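# Clamp a rod with locking pliers and lift it

## Task

Turn the adjusting screw at the end of the locking pliers so their jaws suit the rod lying in the slot. Clamp the pliers tightly onto the rod so that the rod sits in the notches of the jaws, then raise the rod so it is at least a good hand's width above the floor of the slot. At the end, one gripper must hold the pliers motionless by their handles, with the pliers and rod touching nothing else. The other gripper must be empty, and its arm must stay well away from both the pliers and the rod.

## Robot and tools

ROBOT. Two 6-joint arms, left_arm and right_arm, each with a two-finger parallel gripper and a wrist camera. Joint order in every command and every result, per arm: waist, shoulder, elbow, wrist pitch, wrist yaw, wrist roll. Stated ranges in rad: waist -2.618 to 3.054, shoulder 0.000 to 3.142, elbow 0.000 to 3.142, wrist pitch -1.571 to 1.571, wrist yaw -1.571 to 1.571, wrist roll -2.094 to 2.094. Wrist roll has its sign flipped relative to the URDF in everything you send and read, so its usable range in your numbers is -2.094 to 2.094 mirrored. Real joint ends may be up to 0.036 rad off the stated ones.

FRAME. One shared scene frame: origin on the table top midway between the arms, +x out over the table, +z up, left_arm on the +y side. Bases: left_arm at (-0.008, +0.243, +0.133) m, right_arm at (+0.047, -0.271, +0.133) m, both slightly tilted. Mounting plates and the metal frame behind the arms are fixed obstacles. A gripper's fingers point along its +z axis and close along its y axis; its reported position is the point between the pads, about 1 cm short of the tips.

RESULTS. The state line gives, per arm, end_effector_position (m) and end_effector_quat_wxyz in the scene frame; printed positions can be off, more at long reach. Joint positions and Joint velocities list the 6 joints (rad, rad/s) then the finger gap (m, m/s; 0.094 m is fully open). grip_measured is the measured opening on the same -1..+1 scale you command. Joint targets shows what the joints are currently driven toward. Other lines: "joint sent to its limit" (a joint hit its real end), "joint command not followed" (a clearance check altered joint targets), "too close", FAULT, MOTOR HOT (from 75 °C; at 90 °C the arm is stopped for 10 s; at 100 °C it drops). Joint torques come in joint order and include offsets and noise. Images come from cam_head_left, cam_head_right, cam_left_wrist, cam_right_wrist, each 672x504, with calibration given per camera.

execute_actions(actions). actions is a list of up to 15 actions, run in order; an empty list just returns state and images. Each action is a list of up to 15 rows; each row lasts one step of 1/30 s and a short action repeats its final row until 15 steps (0.5 s) are done. A row is one list of 14 numbers in [-1, 1] covering both arms: left_arm's 6 joint values then its opening, then right_arm's 6 joint values then its opening. Joint values are offsets, not poses, measured from the angles at the start of that action (not from the previous row); for a call's first action that means the last reported angles. Scale: 1.0 equals 1.202 rad for waist, 1.258 shoulder, 1.238 elbow, 2.073 wrist pitch, 2.022 wrist yaw and wrist roll. Opening is absolute: +1 fully open, -1 closed. An action that would push a joint more than 0.036 rad beyond its range is refused for both arms; if the first action fails this, or any action is malformed, nothing in the call runs.

move(target, speed, blocking). target is one row of 14 numbers laid out as above; its joint values are offsets from the Joint positions in the latest result that reported them, not from where the arm is when the move begins. Finger openings are absolute and sent at once. All joints travel in step, so grippers trace curves; paths last 0.5 to 10 s and do not avoid obstacles or the other arm. speed is the top rate in rad/s of whichever joint has furthest to go, 0.01 to 2, default 0.5. blocking=false returns after 0.5 s while motion continues; then use wait or stop before sending new rows or moves. The move: line reports the ending (done, off_target, moving, held, fault), limits=held or limits=none, and each arm's joint furthest from target.

wait(seconds): 0 to 10; the arms hold their last command and a running move continues. stop(): brakes a running move; fingers keep going. zoom_image(camera, region): region is [x0, y0, x1, y1] pixels with (0,0) at top left, at most 504x504. show_instructions(): shows the reference image (a locking pliers manual). read_manual(section): licence texts only. finished_scene(scene): scene is an integer 1 to 2; ends that scene permanently, so call it only once the goal is met and stable.

MOTION LIMITS. Each control step keeps a joint's target within a lead of its measured angle: 0.202 rad waist, 0.258 shoulder, 0.238 elbow, 0.573 wrist pitch, 0.522 wrist yaw and roll; targets that would move a gripper over 70 mm are scaled back. Large offsets therefore need several actions. Sending zero offsets can let an arm sag; to hold it, send offsets back to the desired angles and increase them if a joint keeps falling short. Between replies the robot keeps the last command.

GRIPPING. To hold something, command an opening below grip_measured: about 0.03 below gives a firm grip, less a lighter one. Readings can be off by about 1 mm. Pad force tops out near 50 to 62 N, less on very thin parts.

AVOID. Knocking or putting anything off the table (fails the task), the arms colliding or pressing each other, fast hard contacts, deep pushes past contact, drops and slips, and overheating motors by holding loads too long. Loose objects may occasionally be nudged by outside pushes.

Each tool is called after "Emit:" as name(argument=value, ...), one argument or row to a line, values as JSON.

Reference images:

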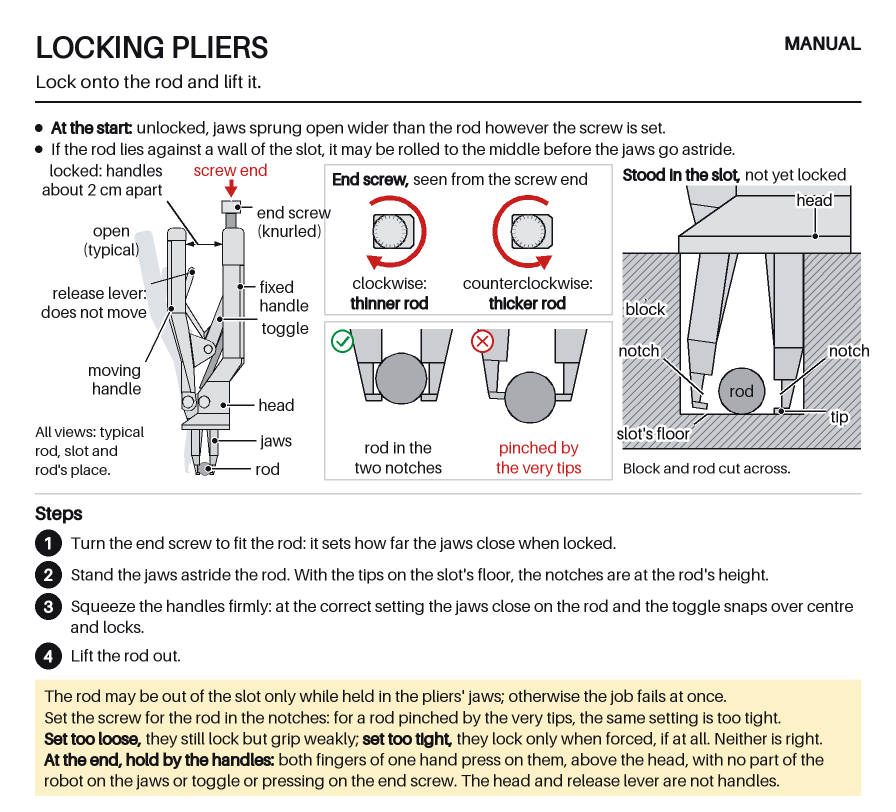

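## Session

I'll start by looking at the scene.

Emit:
execute_actions(
  actions=[],
)

Scene clock: 0.00 s.
left_arm: end_effector_position=(+0.0697, -0.0415, +0.1467) grip_measured=+1.000 end_effector_quat_wxyz=(-0.014, +0.768, +0.639, -0.023) | right_arm: end_effector_position=(+0.3009, -0.1746, +0.3289) grip_measured=+1.000 end_effector_quat_wxyz=(-0.549, +0.648, -0.493, +0.188)
Joint names: [waist, shoulder, elbow, wrist pitch, wrist yaw, wrist roll]
Joint positions: left_arm=[-1.372  1.8    1.064 -0.863  0.045 -0.472  0.094] | right_arm=[ 0.22   0.568  0.408 -0.231 -0.486  1.46   0.094]
Joint velocities: left_arm=[-0.007 -0.012  0.002  0.081 -0.095 -0.022  0.   ] | right_arm=[-0.002 -0.012 -0.002  0.037 -0.007  0.11   0.   ]
Joint torques (N m, as the arm reports them, + toward a larger Joint positions number): no reading
Motor temperatures (°C, as the motors report them): left_arm=[23 23 21 21 24 23] | right_arm=[21 23 23 22 22 24]
Joint targets: left_arm=[-1.373 1.789 1.073 -0.859 0.049 -0.473] | right_arm=[0.220 0.562 0.411 -0.247 -0.491 1.454]

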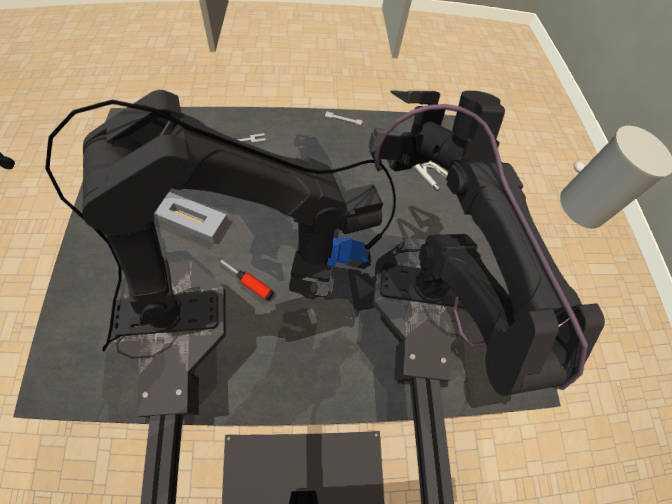

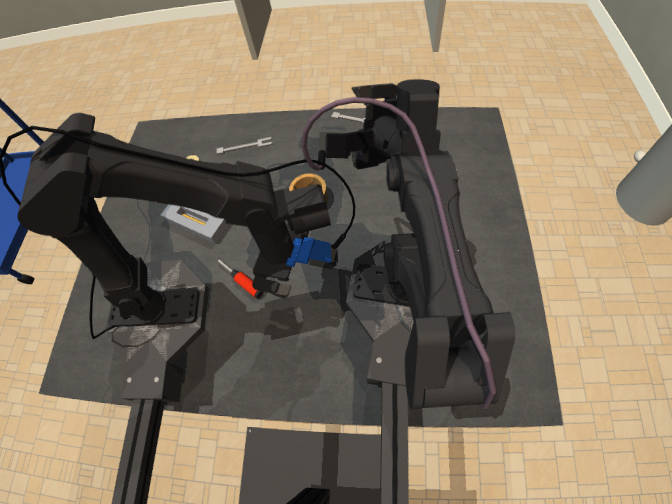

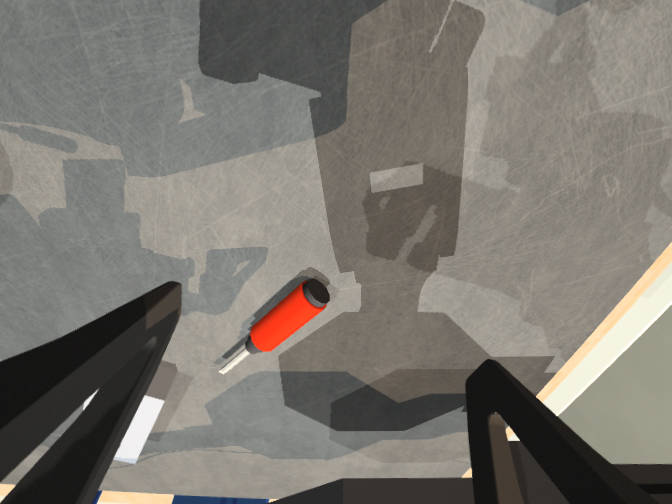

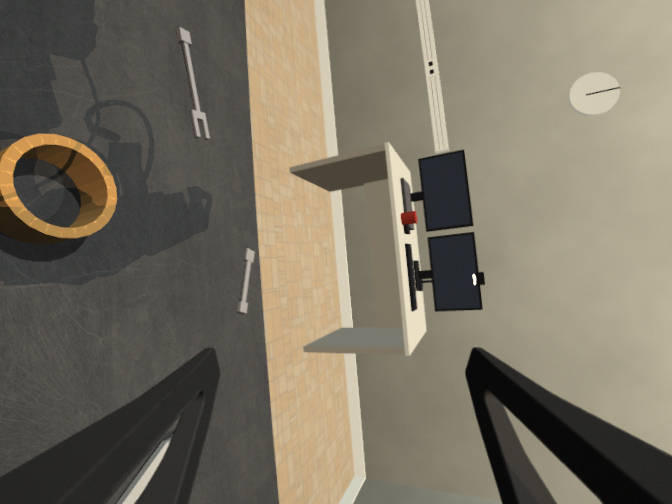

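Emit:
zoom_image(
  camera="cam_head_left",
  region=[380, 130, 500, 220],
)

Emit:
zoom_image(
  camera="cam_head_left",
  region=[140, 180, 240, 255],
)

Region (380, 130, 500, 220) of cam_head_left's 672x504 image, scaled by 4.200, with more detail than that image has; it fills the top 378 rows of this view, and the rest is white.

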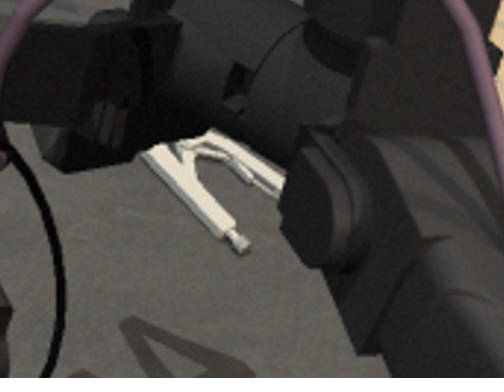

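Region (140, 180, 240, 255) of cam_head_left's 672x504 image, scaled by 5.040, with more detail than that image has; it fills the top 378 rows of this view, and the rest is white.

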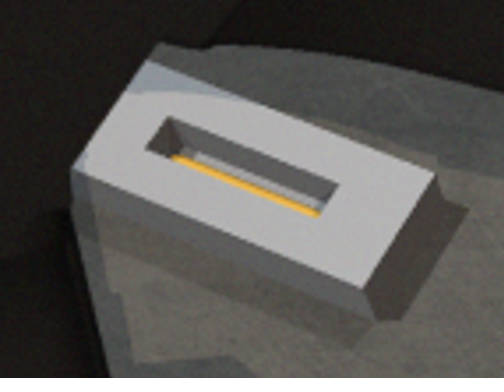

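Emit:
move(
  target=[1.0, -0.489, -0.536, 0.327, -0.022, 0.233, 1.0, -0.23, 0.855, 0.403, -0.056, 0.24, -0.722, 1.0],
  speed=0.8,
)

Scene clock: 34.60 s.
left_arm: end_effector_position=(+0.2633, +0.2192, +0.1527) grip_measured=+1.000 end_effector_quat_wxyz=(+0.275, +0.043, +0.960, -0.024) | right_arm: end_effector_position=(+0.4133, -0.3447, +0.1688) grip_measured=+1.000 end_effector_quat_wxyz=(+0.240, +0.095, +0.966, -0.010)
Joint names: [waist, shoulder, elbow, wrist pitch, wrist yaw, wrist roll]
Joint positions: left_arm=[-0.179  1.211  0.406 -0.206  0.004 -0.005  0.094] | right_arm=[-0.048  1.637  0.879 -0.323 -0.01   0.012  0.094]
Joint velocities: left_arm=[-0.002 -0.007 -0.002  0.051  0.007  0.007  0.   ] | right_arm=[ 0.002  0.002 -0.012 -0.007  0.007 -0.037  0.   ]
Joint torques (N m, as the arm reports them, + toward a larger Joint positions number): left_arm=[ 0.68 -5.34  4.39  1.62  0.    0.07] | right_arm=[-0.54 -7.06  8.64  0.86  0.12 -0.13]
Motor temperatures (°C, as the motors report them): left_arm=[23 25 23 21 24 23] | right_arm=[21 23 26 26 22 24]
Joint targets: left_arm=[-0.170 1.184 0.400 -0.185 0.000 -0.001] | right_arm=[-0.056 1.643 0.907 -0.347 -0.001 -0.000]
move: off_target (left_arm, right_arm); limits=none; left_arm: farthest joint: the shoulder, 0.026 radians from its target (0.615 radians at the start); right_arm: farthest joint: the elbow, 0.028 radians from its target (0.499 radians at the start)
camera_calibration (this result's frames):
cam_left_wrist: T_world_to_cam=[[0.176873, -0.972815, 0.149492, 0.144435], [-0.982557, -0.165662, 0.0844792, 0.311153], [-0.0574175, -0.161826, -0.985147, 0.292502], [0, 0, 0, 1]] pos_world=[0.296974, 0.239389, 0.24028]
cam_right_wrist: T_world_to_cam=[[-0.173035, -0.984758, -0.0176427, -0.258721], [-0.984913, 0.173045, 0.000971785, 0.509264], [0.00209601, 0.0175447, -0.999844, 0.278433], [0, 0, 0, 1]] pos_world=[0.456229, -0.347788, 0.27333]

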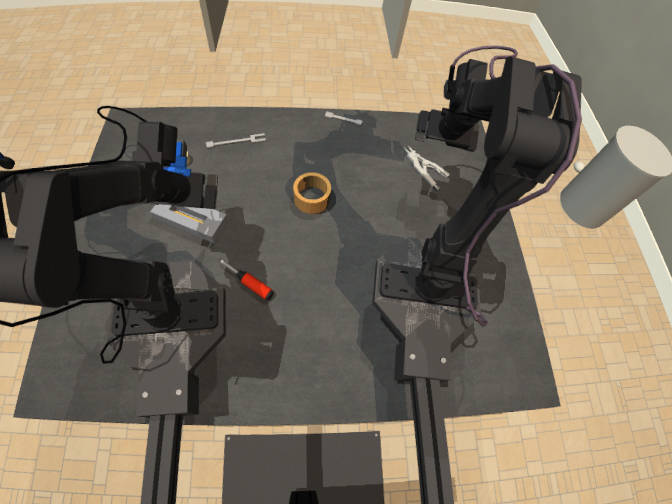

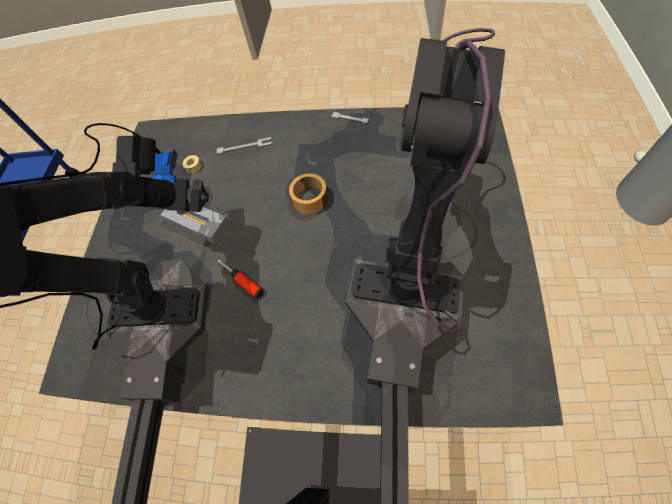

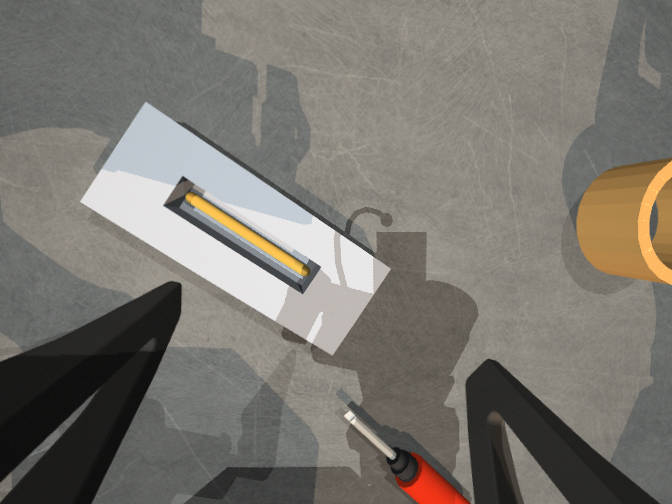

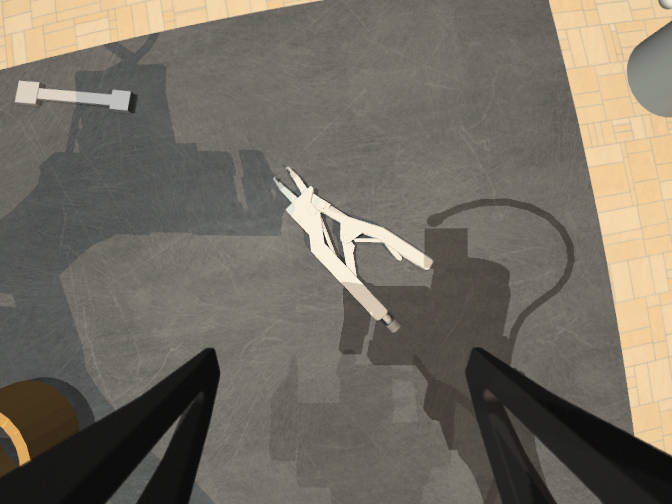

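Emit:
zoom_image(
  camera="cam_right_wrist",
  region=[250, 150, 450, 350],
)

Emit:
zoom_image(
  camera="cam_left_wrist",
  region=[150, 160, 340, 310],
)

Region (250, 150, 450, 350) of cam_right_wrist's 672x504 image, scaled by 2.520, with more detail than that image has.

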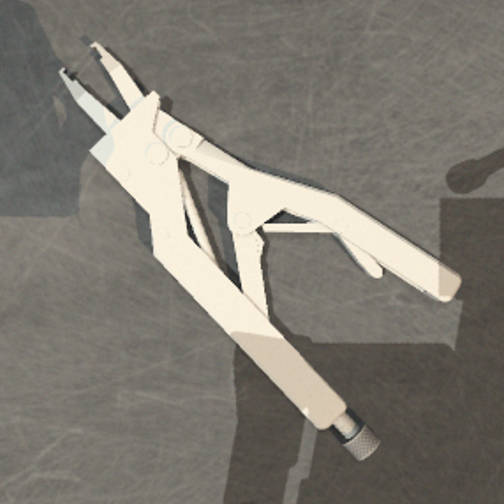

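Region (150, 160, 340, 310) of cam_left_wrist's 672x504 image, scaled by 2.653, with more detail than that image has; it fills the top 398 rows of this view, and the rest is white.

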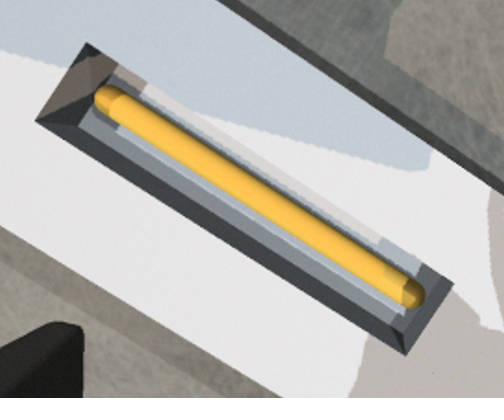

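Emit:
move(
  target=[0.0075, -0.0215, -0.005, 0.01, -0.002, 0.002, 1.0, -0.174, 0.362, 0.199, -0.0586, -0.153, -1.0, -0.25],
  speed=1.0,
)

Scene clock: 68.47 s.
left_arm: end_effector_position=(+0.2634, +0.2192, +0.1528) grip_measured=+1.000 end_effector_quat_wxyz=(+0.275, +0.043, +0.960, -0.024) | right_arm: end_effector_position=(+0.4154, -0.3672, +0.0735) grip_measured=-0.247 end_effector_quat_wxyz=(-0.060, +0.913, +0.365, +0.174)
Joint names: [waist, shoulder, elbow, wrist pitch, wrist yaw, wrist roll]
Joint positions: left_arm=[-0.179  1.211  0.406 -0.206  0.004 -0.005  0.094] | right_arm=[-0.25   2.08   1.101 -0.415 -0.311 -1.999  0.035]
Joint velocities: left_arm=[ 0.007 -0.007  0.007  0.022 -0.022 -0.007  0.   ] | right_arm=[ 0.017 -0.007 -0.022  0.007 -0.022 -0.037 -0.002]
Joint torques (N m, as the arm reports them, + toward a larger Joint positions number): left_arm=[ 0.68 -5.37  4.33  1.64  0.    0.06] | right_arm=[-0.57 -9.68  6.99  0.21 -0.31 -0.12]
Motor temperatures (°C, as the motors report them): left_arm=[23 24 23 23 24 23] | right_arm=[21 25 27 24 22 24]
Joint targets: left_arm=[-0.170 1.184 0.399 -0.185 0.000 -0.001] | right_arm=[-0.258 2.092 1.125 -0.444 -0.319 -2.010]
move: off_target (left_arm, right_arm); limits=none; left_arm: farthest joint: the shoulder, 0.027 radians from its target (0.027 radians at the start); right_arm: farthest joint: the wrist pitch, 0.029 radians from its target (0.122 radians at the start)
camera_calibration (this result's frames):
cam_left_wrist: T_world_to_cam=[[0.176825, -0.972808, 0.149592, 0.144403], [-0.982588, -0.165668, 0.0841115, 0.311292], [-0.0570418, -0.16186, -0.985164, 0.292466], [0, 0, 0, 1]] pos_world=[0.297021, 0.239387, 0.240342]
cam_right_wrist: T_world_to_cam=[[-0.699037, 0.714686, -0.0239079, 0.560827], [0.456374, 0.471621, 0.754518, -0.0291823], [0.550519, 0.516525, -0.655844, 0.113672], [0, 0, 0, 1]] pos_world=[0.342778, -0.445766, 0.109978]

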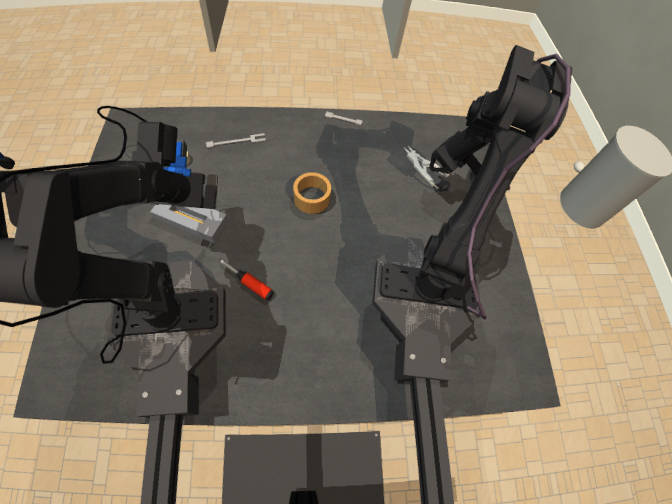

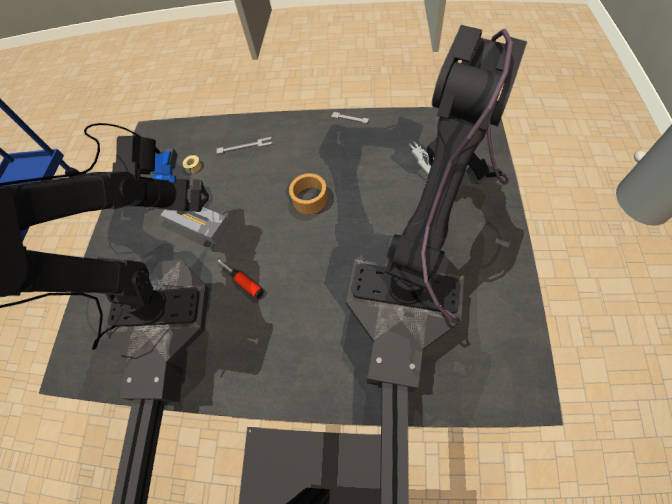

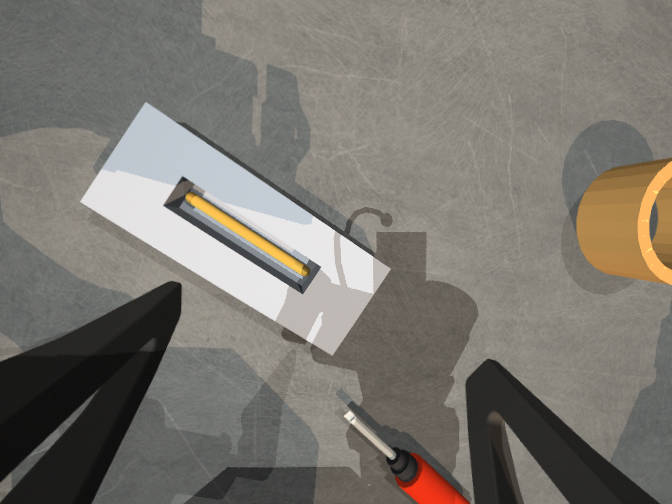

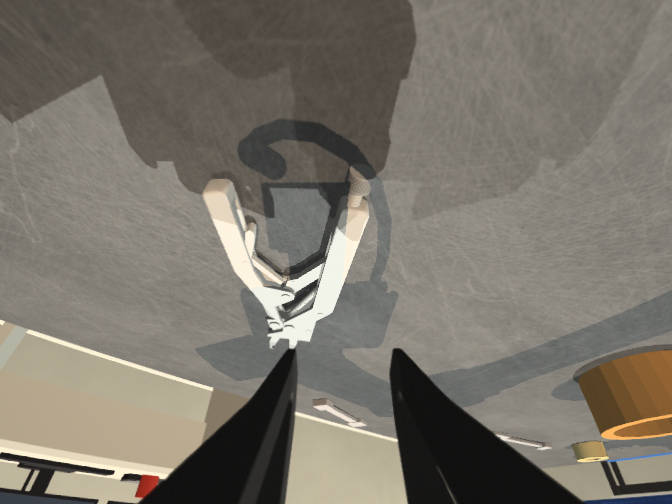

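Emit:
zoom_image(
  camera="cam_right_wrist",
  region=[190, 150, 430, 390],
)

Region (190, 150, 430, 390) of cam_right_wrist's 672x504 image, scaled by 2.100, with more detail than that image has.

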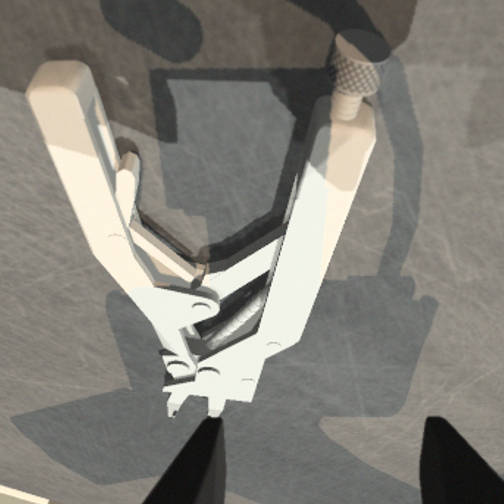

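Emit:
move(
  target=[0.0075, -0.0215, -0.005, 0.01, -0.002, 0.002, 1.0, -0.017, 0.114, 0.018, 0.066, -0.004, -0.033, -0.25],
  speed=0.3,
)

Scene clock: 94.93 s.
left_arm: end_effector_position=(+0.2634, +0.2192, +0.1528) grip_measured=+1.000 end_effector_quat_wxyz=(+0.275, +0.043, +0.960, -0.024) | right_arm: end_effector_position=(+0.4179, -0.3722, +0.0304) grip_measured=-0.247 end_effector_quat_wxyz=(-0.066, +0.925, +0.334, +0.171)
Joint names: [waist, shoulder, elbow, wrist pitch, wrist yaw, wrist roll]
Joint positions: left_arm=[-0.179  1.211  0.406 -0.206  0.004 -0.005  0.094] | right_arm=[-0.262  2.214  1.101 -0.286 -0.312 -2.055  0.035]
Joint velocities: left_arm=[ 0.002  0.012 -0.007 -0.007  0.051 -0.066  0.   ] | right_arm=[ 0.007 -0.002 -0.022  0.007 -0.022  0.022  0.   ]
Joint torques (N m, as the arm reports them, + toward a larger Joint positions number): left_arm=[ 0.68 -5.38  4.33  1.64 -0.01  0.06] | right_arm=[ -0.52 -10.56   6.2    0.56  -0.3   -0.13]
Motor temperatures (°C, as the motors report them): left_arm=[23 24 23 24 24 23] | right_arm=[21 27 27 24 22 24]
Joint targets: left_arm=[-0.170 1.184 0.399 -0.185 0.000 -0.001] | right_arm=[-0.270 2.223 1.123 -0.278 -0.320 -2.066]
move: off_target (left_arm, right_arm); limits=none; left_arm: farthest joint: the shoulder, 0.027 radians from its target (0.027 radians at the start); right_arm: farthest joint: the elbow, 0.022 radians from its target (0.022 radians at the start)
camera_calibration (this result's frames):
cam_left_wrist: T_world_to_cam=[[0.176825, -0.972808, 0.149592, 0.144403], [-0.982588, -0.165668, 0.0841115, 0.311292], [-0.0570418, -0.16186, -0.985164, 0.292466], [0, 0, 0, 1]] pos_world=[0.297021, 0.239387, 0.240342]
cam_right_wrist: T_world_to_cam=[[-0.651885, 0.758316, 0.00167473, 0.560868], [0.498946, 0.427253, 0.753994, -0.0297397], [0.571051, 0.492353, -0.656879, 0.0691448], [0, 0, 0, 1]] pos_world=[0.340974, -0.446652, 0.066904]

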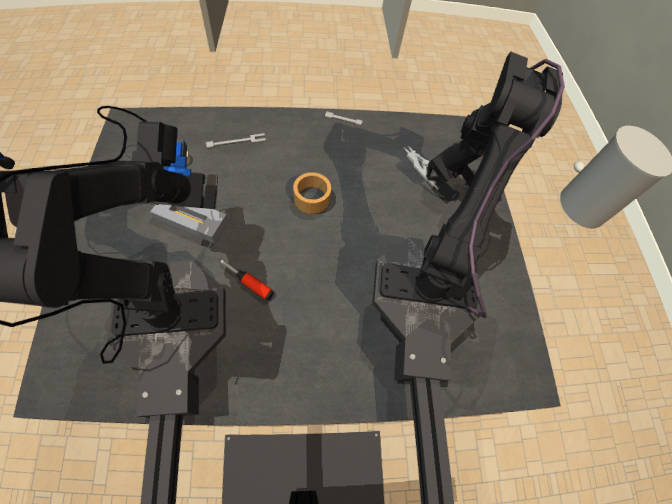

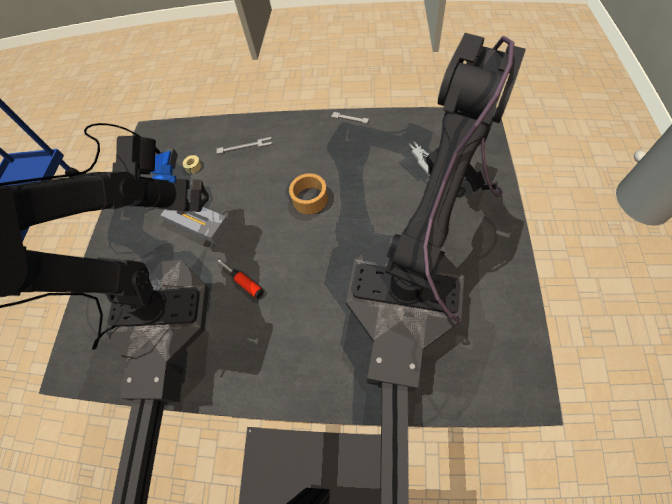

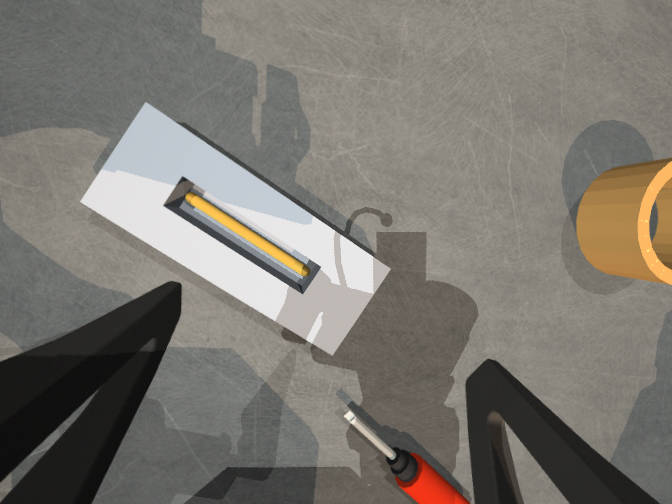

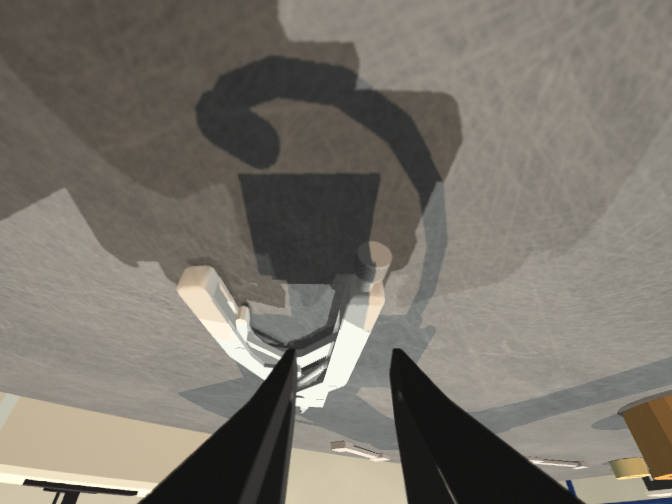

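Emit:
move(
  target=[0.0075, -0.0215, -0.005, 0.01, -0.002, 0.002, 1.0, -0.006, 0.039, 0.018, 0.016, -0.004, -0.005, -0.25],
  speed=0.1,
)

Scene clock: 101.90 s.
left_arm: end_effector_position=(+0.2634, +0.2192, +0.1528) grip_measured=+1.000 end_effector_quat_wxyz=(+0.275, +0.043, +0.960, -0.024) | right_arm: end_effector_position=(+0.4159, -0.3711, +0.0185) grip_measured=-0.247 end_effector_quat_wxyz=(-0.070, +0.925, +0.333, +0.167)
Joint names: [waist, shoulder, elbow, wrist pitch, wrist yaw, wrist roll]
Joint positions: left_arm=[-0.179  1.211  0.406 -0.206  0.004 -0.005  0.094] | right_arm=[-0.262  2.25   1.101 -0.261 -0.312 -2.055  0.035]
Joint velocities: left_arm=[-0.002 -0.017  0.007 -0.037 -0.007  0.066  0.   ] | right_arm=[ 0.002  0.007  0.017 -0.022 -0.051  0.022 -0.001]
Joint torques (N m, as the arm reports them, + toward a larger Joint positions number): left_arm=[ 0.67 -5.38  4.33  1.64 -0.01  0.06] | right_arm=[ -0.44 -10.31   6.05   0.58  -0.3   -0.11]
Motor temperatures (°C, as the motors report them): left_arm=[23 24 23 24 24 23] | right_arm=[21 28 27 24 22 24]
Joint targets: left_arm=[-0.170 1.184 0.399 -0.185 0.000 -0.001] | right_arm=[-0.269 2.263 1.123 -0.253 -0.320 -2.065]
move: off_target (left_arm, right_arm); limits=none; left_arm: farthest joint: the shoulder, 0.027 radians from its target (0.027 radians at the start); right_arm: farthest joint: the elbow, 0.022 radians from its target (0.022 radians at the start)
camera_calibration (this result's frames):
cam_left_wrist: T_world_to_cam=[[0.176825, -0.972808, 0.149592, 0.144403], [-0.982588, -0.165668, 0.0841115, 0.311292], [-0.0570418, -0.16186, -0.985164, 0.292466], [0, 0, 0, 1]] pos_world=[0.297021, 0.239387, 0.240342]
cam_right_wrist: T_world_to_cam=[[-0.651985, 0.758148, 0.0113232, 0.558585], [0.506199, 0.424101, 0.750933, -0.0244161], [0.564516, 0.495329, -0.660281, 0.0657652], [0, 0, 0, 1]] pos_world=[0.339423, -0.445711, 0.0554334]

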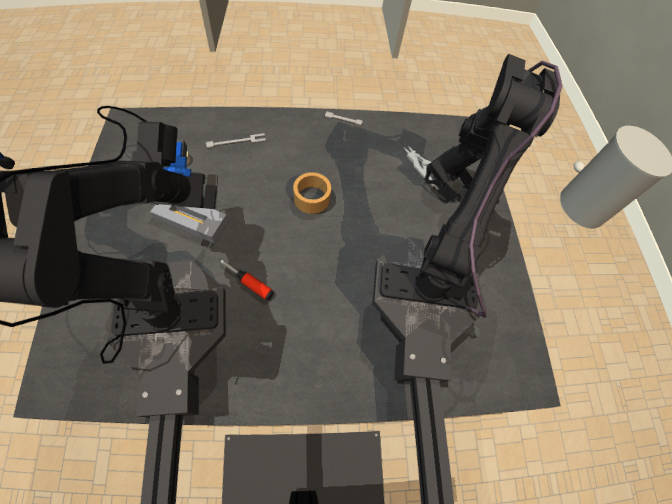

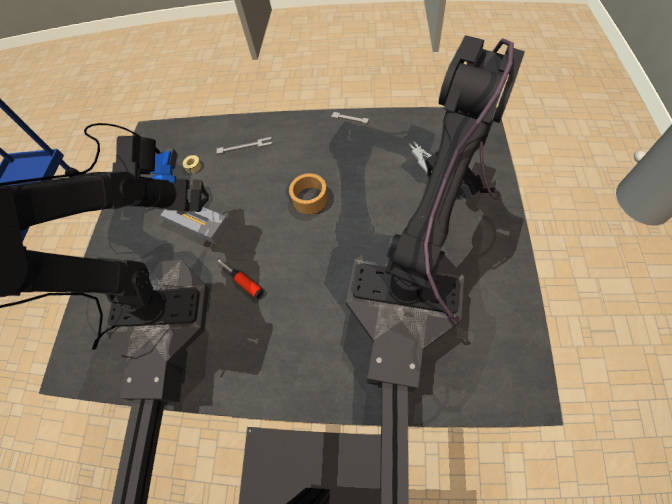

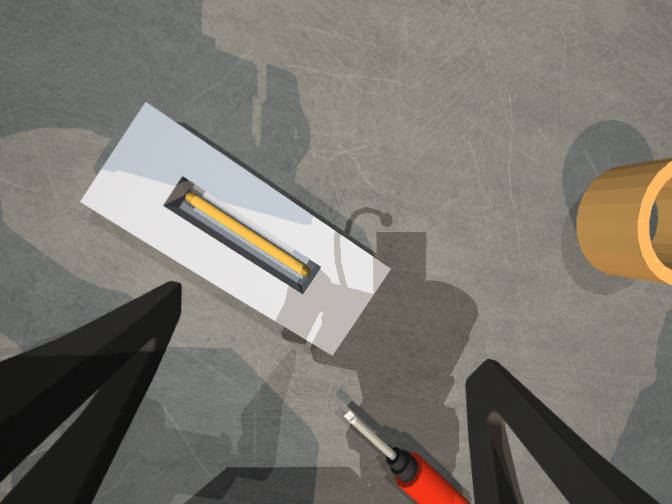

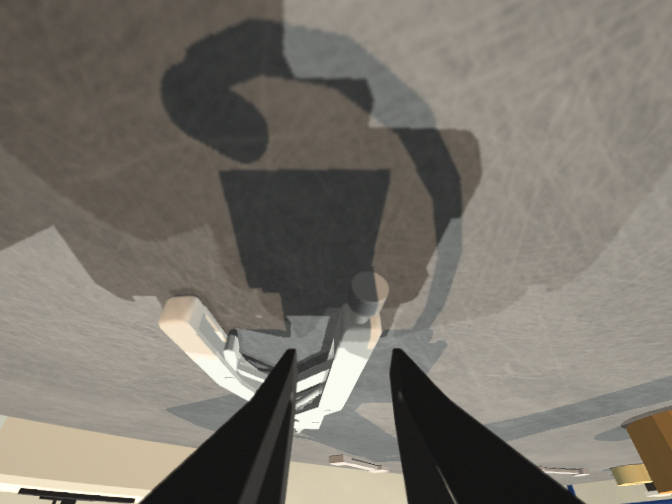

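Emit:
zoom_image(
  camera="cam_right_wrist",
  region=[150, 250, 450, 470],
)

Emit:
zoom_image(
  camera="cam_head_left",
  region=[390, 130, 490, 210],
)

Region (150, 250, 450, 470) of cam_right_wrist's 672x504 image, scaled by 1.680, with more detail than that image has; it fills the top 370 rows of this view, and the rest is white.

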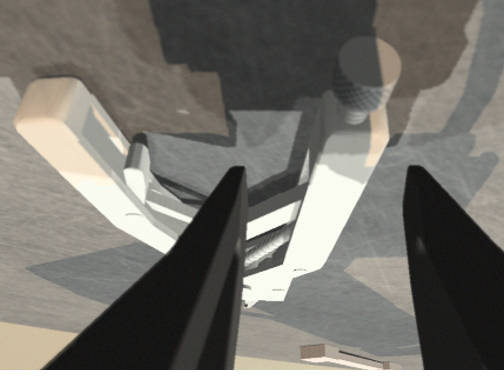

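Region (390, 130, 490, 210) of cam_head_left's 672x504 image, scaled by 5.040, with more detail than that image has; it fills the top 403 rows of this view, and the rest is white.

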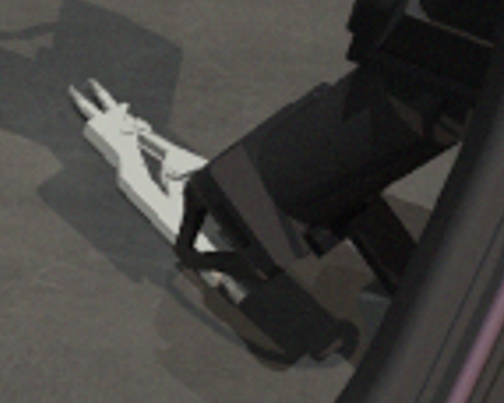

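Emit:
move(
  target=[0.0075, -0.0215, -0.005, 0.01, -0.002, 0.002, 1.0, -0.006, 0.022, 0.018, 0.008, -0.004, -0.005, -0.25],
  speed=0.05,
)

Scene clock: 116.13 s.
left_arm: end_effector_position=(+0.2634, +0.2192, +0.1528) grip_measured=+1.000 end_effector_quat_wxyz=(+0.275, +0.043, +0.960, -0.024) | right_arm: end_effector_position=(+0.4149, -0.3705, +0.0140) grip_measured=-0.247 end_effector_quat_wxyz=(-0.072, +0.926, +0.333, +0.165)
Joint names: [waist, shoulder, elbow, wrist pitch, wrist yaw, wrist roll]
Joint positions: left_arm=[-0.179  1.211  0.406 -0.206  0.004 -0.005  0.094] | right_arm=[-0.262  2.264  1.101 -0.252 -0.313 -2.055  0.035]
Joint velocities: left_arm=[-0.007  0.002 -0.002 -0.007  0.037  0.007  0.   ] | right_arm=[ 0.007  0.002 -0.002  0.022 -0.007 -0.081  0.001]
Joint torques (N m, as the arm reports them, + toward a larger Joint positions number): left_arm=[ 0.68 -5.37  4.34  1.64 -0.01  0.06] | right_arm=[ -0.4  -10.32   5.91   0.54  -0.32  -0.11]
Motor temperatures (°C, as the motors report them): left_arm=[23 24 23 24 24 23] | right_arm=[21 28 26 24 22 24]
Joint targets: left_arm=[-0.170 1.184 0.399 -0.185 0.000 -0.001] | right_arm=[-0.269 2.278 1.123 -0.245 -0.321 -2.065]
move: off_target (left_arm, right_arm); limits=none; left_arm: farthest joint: the shoulder, 0.027 radians from its target (0.027 radians at the start); right_arm: farthest joint: the elbow, 0.022 radians from its target (0.022 radians at the start)
camera_calibration (this result's frames):
cam_left_wrist: T_world_to_cam=[[0.176825, -0.972808, 0.149592, 0.144403], [-0.982588, -0.165668, 0.0841115, 0.311292], [-0.0570418, -0.16186, -0.985164, 0.292466], [0, 0, 0, 1]] pos_world=[0.297021, 0.239387, 0.240342]
cam_right_wrist: T_world_to_cam=[[-0.652043, 0.758014, 0.0159635, 0.557425], [0.509418, 0.422413, 0.749707, -0.0226902], [0.561545, 0.496974, -0.661577, 0.0648762], [0, 0, 0, 1]] pos_world=[0.338593, -0.445193, 0.0510331]

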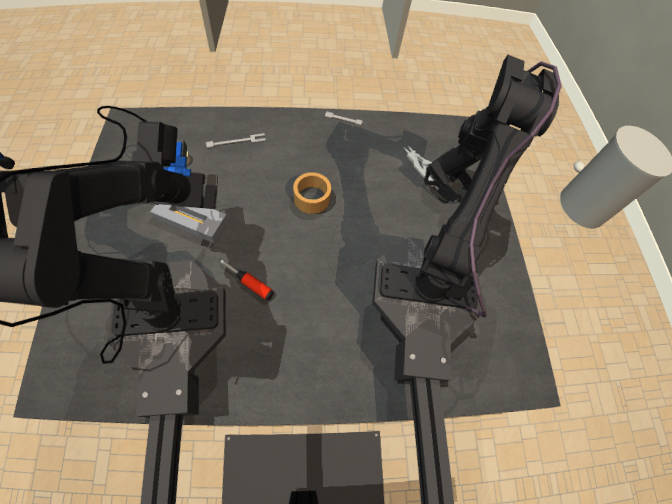

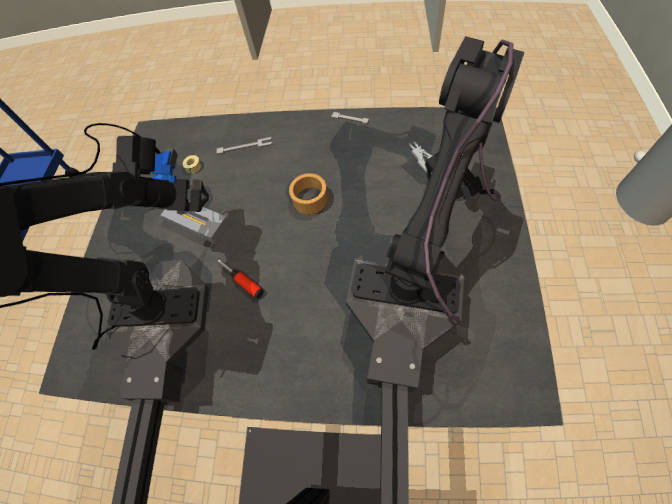

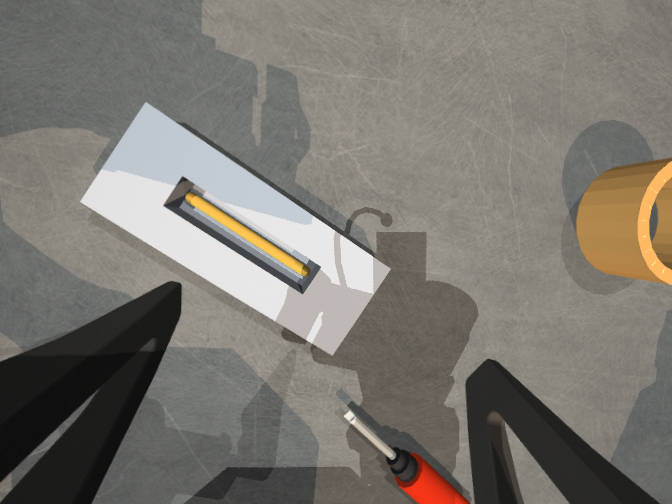

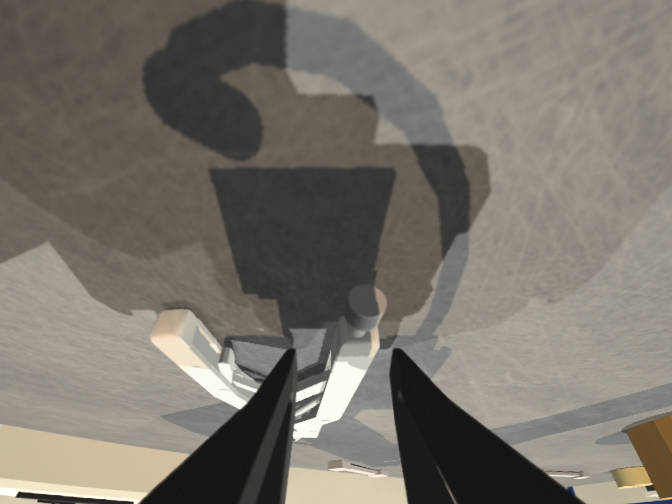

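Emit:
move(
  target=[0.0075, -0.0215, -0.005, 0.01, -0.002, 0.002, 1.0, -0.006, 0.018, 0.018, 0.006, -0.004, -0.005, -0.25],
  speed=0.05,
)

Scene clock: 121.33 s.
left_arm: end_effector_position=(+0.2634, +0.2192, +0.1528) grip_measured=+1.000 end_effector_quat_wxyz=(+0.275, +0.043, +0.960, -0.024) | right_arm: end_effector_position=(+0.4159, -0.3709, +0.0141) grip_measured=-0.247 end_effector_quat_wxyz=(-0.070, +0.925, +0.333, +0.167)
Joint names: [waist, shoulder, elbow, wrist pitch, wrist yaw, wrist roll]
Joint positions: left_arm=[-0.179  1.211  0.406 -0.206  0.004 -0.005  0.094] | right_arm=[-0.262  2.264  1.101 -0.248 -0.313 -2.055  0.035]
Joint velocities: left_arm=[-0.007 -0.012  0.002  0.007 -0.081  0.081  0.   ] | right_arm=[-0.002 -0.012  0.012  0.007  0.037  0.037 -0.   ]
Joint torques (N m, as the arm reports them, + toward a larger Joint positions number): left_arm=[ 0.68 -5.37  4.33  1.64  0.    0.06] | right_arm=[-0.43 -9.51  5.93  0.58 -0.31 -0.12]
Motor temperatures (°C, as the motors report them): left_arm=[23 24 23 24 24 23] | right_arm=[21 28 26 24 22 24]
Joint targets: left_arm=[-0.170 1.184 0.399 -0.185 0.000 -0.001] | right_arm=[-0.269 2.286 1.123 -0.240 -0.321 -2.065]
move: off_target (left_arm, right_arm); limits=none; left_arm: farthest joint: the shoulder, 0.027 radians from its target (0.027 radians at the start); right_arm: farthest joint: the shoulder, 0.023 radians from its target (0.023 radians at the start)
camera_calibration (this result's frames):
cam_left_wrist: T_world_to_cam=[[0.176825, -0.972808, 0.149592, 0.144403], [-0.982588, -0.165668, 0.0841115, 0.311292], [-0.0570418, -0.16186, -0.985164, 0.292466], [0, 0, 0, 1]] pos_world=[0.297021, 0.239387, 0.240342]
cam_right_wrist: T_world_to_cam=[[-0.652031, 0.7581, 0.0118284, 0.558491], [0.506318, 0.423759, 0.751046, -0.0213588], [0.564355, 0.495695, -0.660144, 0.0629825], [0, 0, 0, 1]] pos_world=[0.339424, -0.445561, 0.0510129]

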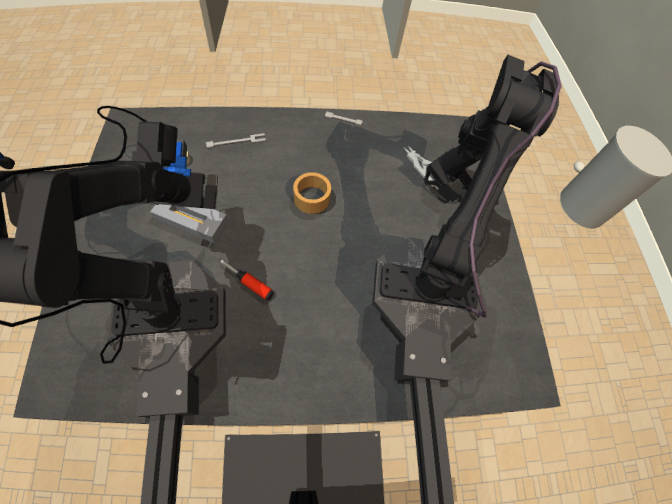

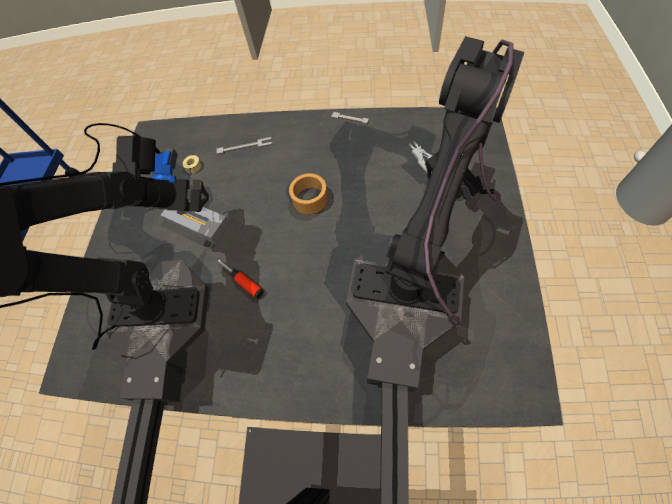

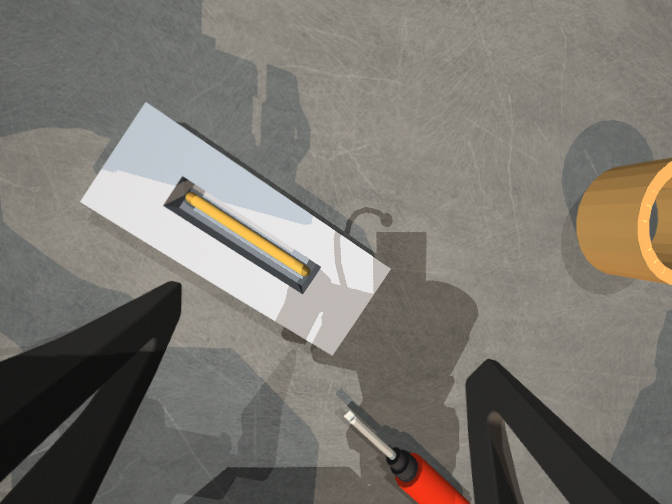

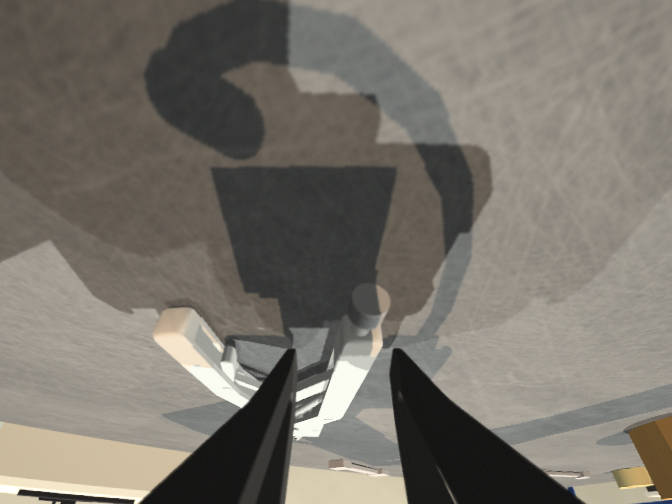

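Emit:
move(
  target=[0.0075, -0.0215, -0.005, 0.01, -0.002, 0.002, 1.0, -0.006, 0.0225, 0.018, 0.004, -0.004, -0.005, -0.25],
  speed=0.05,
)

Scene clock: 129.37 s.
left_arm: end_effector_position=(+0.2634, +0.2192, +0.1528) grip_measured=+1.000 end_effector_quat_wxyz=(+0.275, +0.043, +0.960, -0.024) | right_arm: end_effector_position=(+0.4143, -0.3700, +0.0100) grip_measured=-0.248 end_effector_quat_wxyz=(-0.073, +0.926, +0.333, +0.165)
Joint names: [waist, shoulder, elbow, wrist pitch, wrist yaw, wrist roll]
Joint positions: left_arm=[-0.179  1.211  0.406 -0.206  0.004 -0.005  0.094] | right_arm=[-0.262  2.276  1.101 -0.243 -0.313 -2.055  0.035]
Joint velocities: left_arm=[ 0.012 -0.022 -0.002 -0.051  0.022 -0.022  0.   ] | right_arm=[ 0.002  0.017 -0.017 -0.051 -0.007 -0.022  0.001]
Joint torques (N m, as the arm reports them, + toward a larger Joint positions number): left_arm=[ 0.67 -5.38  4.34  1.64 -0.01  0.06] | right_arm=[ -0.41 -10.24   5.88   0.52  -0.3   -0.1 ]
Motor temperatures (°C, as the motors report them): left_arm=[23 25 23 24 24 23] | right_arm=[21 28 26 24 22 24]
Joint targets: left_arm=[-0.170 1.184 0.399 -0.185 0.000 -0.001] | right_arm=[-0.269 2.292 1.123 -0.240 -0.321 -2.065]
move: off_target (left_arm, right_arm); limits=none; left_arm: farthest joint: the shoulder, 0.027 radians from its target (0.027 radians at the start); right_arm: farthest joint: the elbow, 0.022 radians from its target (0.022 radians at the start)
camera_calibration (this result's frames):
cam_left_wrist: T_world_to_cam=[[0.176825, -0.972808, 0.149592, 0.144403], [-0.982588, -0.165668, 0.0841115, 0.311292], [-0.0570418, -0.16186, -0.985164, 0.292466], [0, 0, 0, 1]] pos_world=[0.297021, 0.239387, 0.240342]
cam_right_wrist: T_world_to_cam=[[-0.652129, 0.757869, 0.0190416, 0.556655], [0.511205, 0.421056, 0.749254, -0.0208442], [0.559819, 0.498345, -0.662009, 0.063569], [0, 0, 0, 1]] pos_world=[0.338079, -0.444774, 0.0471012]

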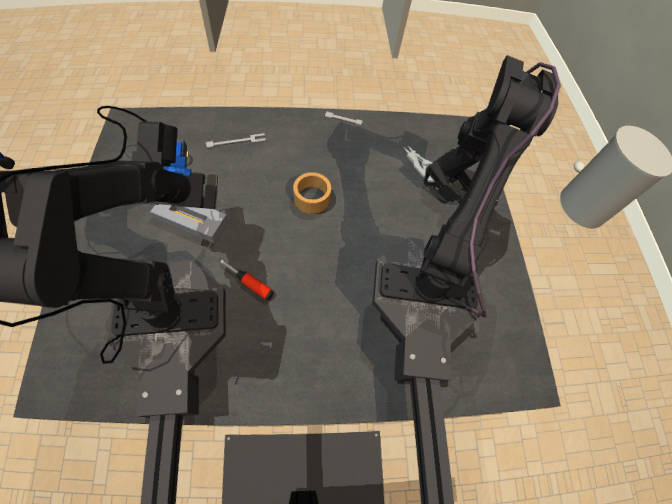

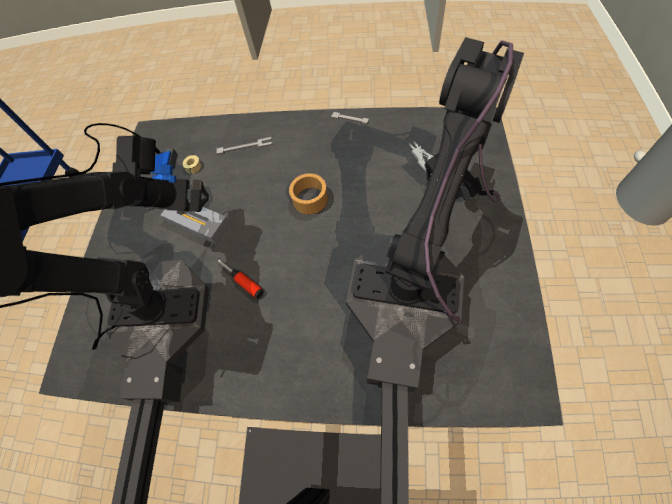

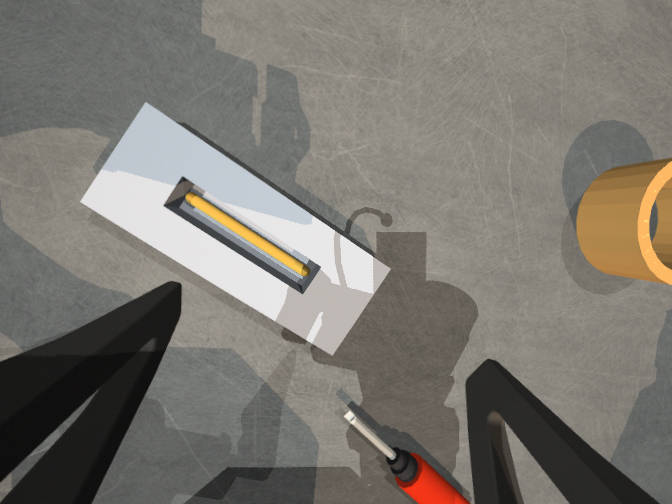

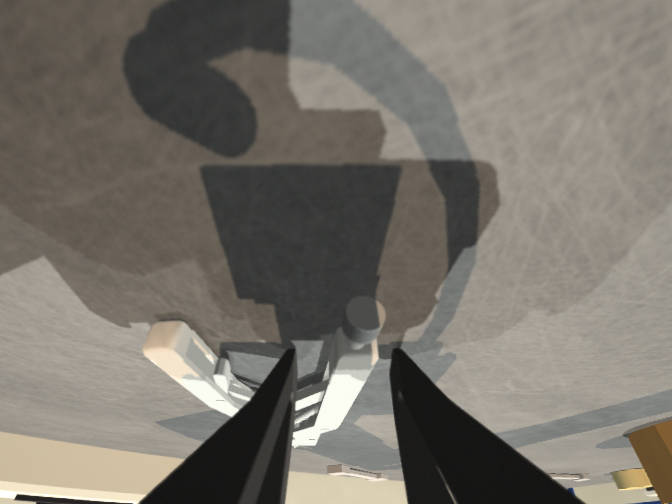

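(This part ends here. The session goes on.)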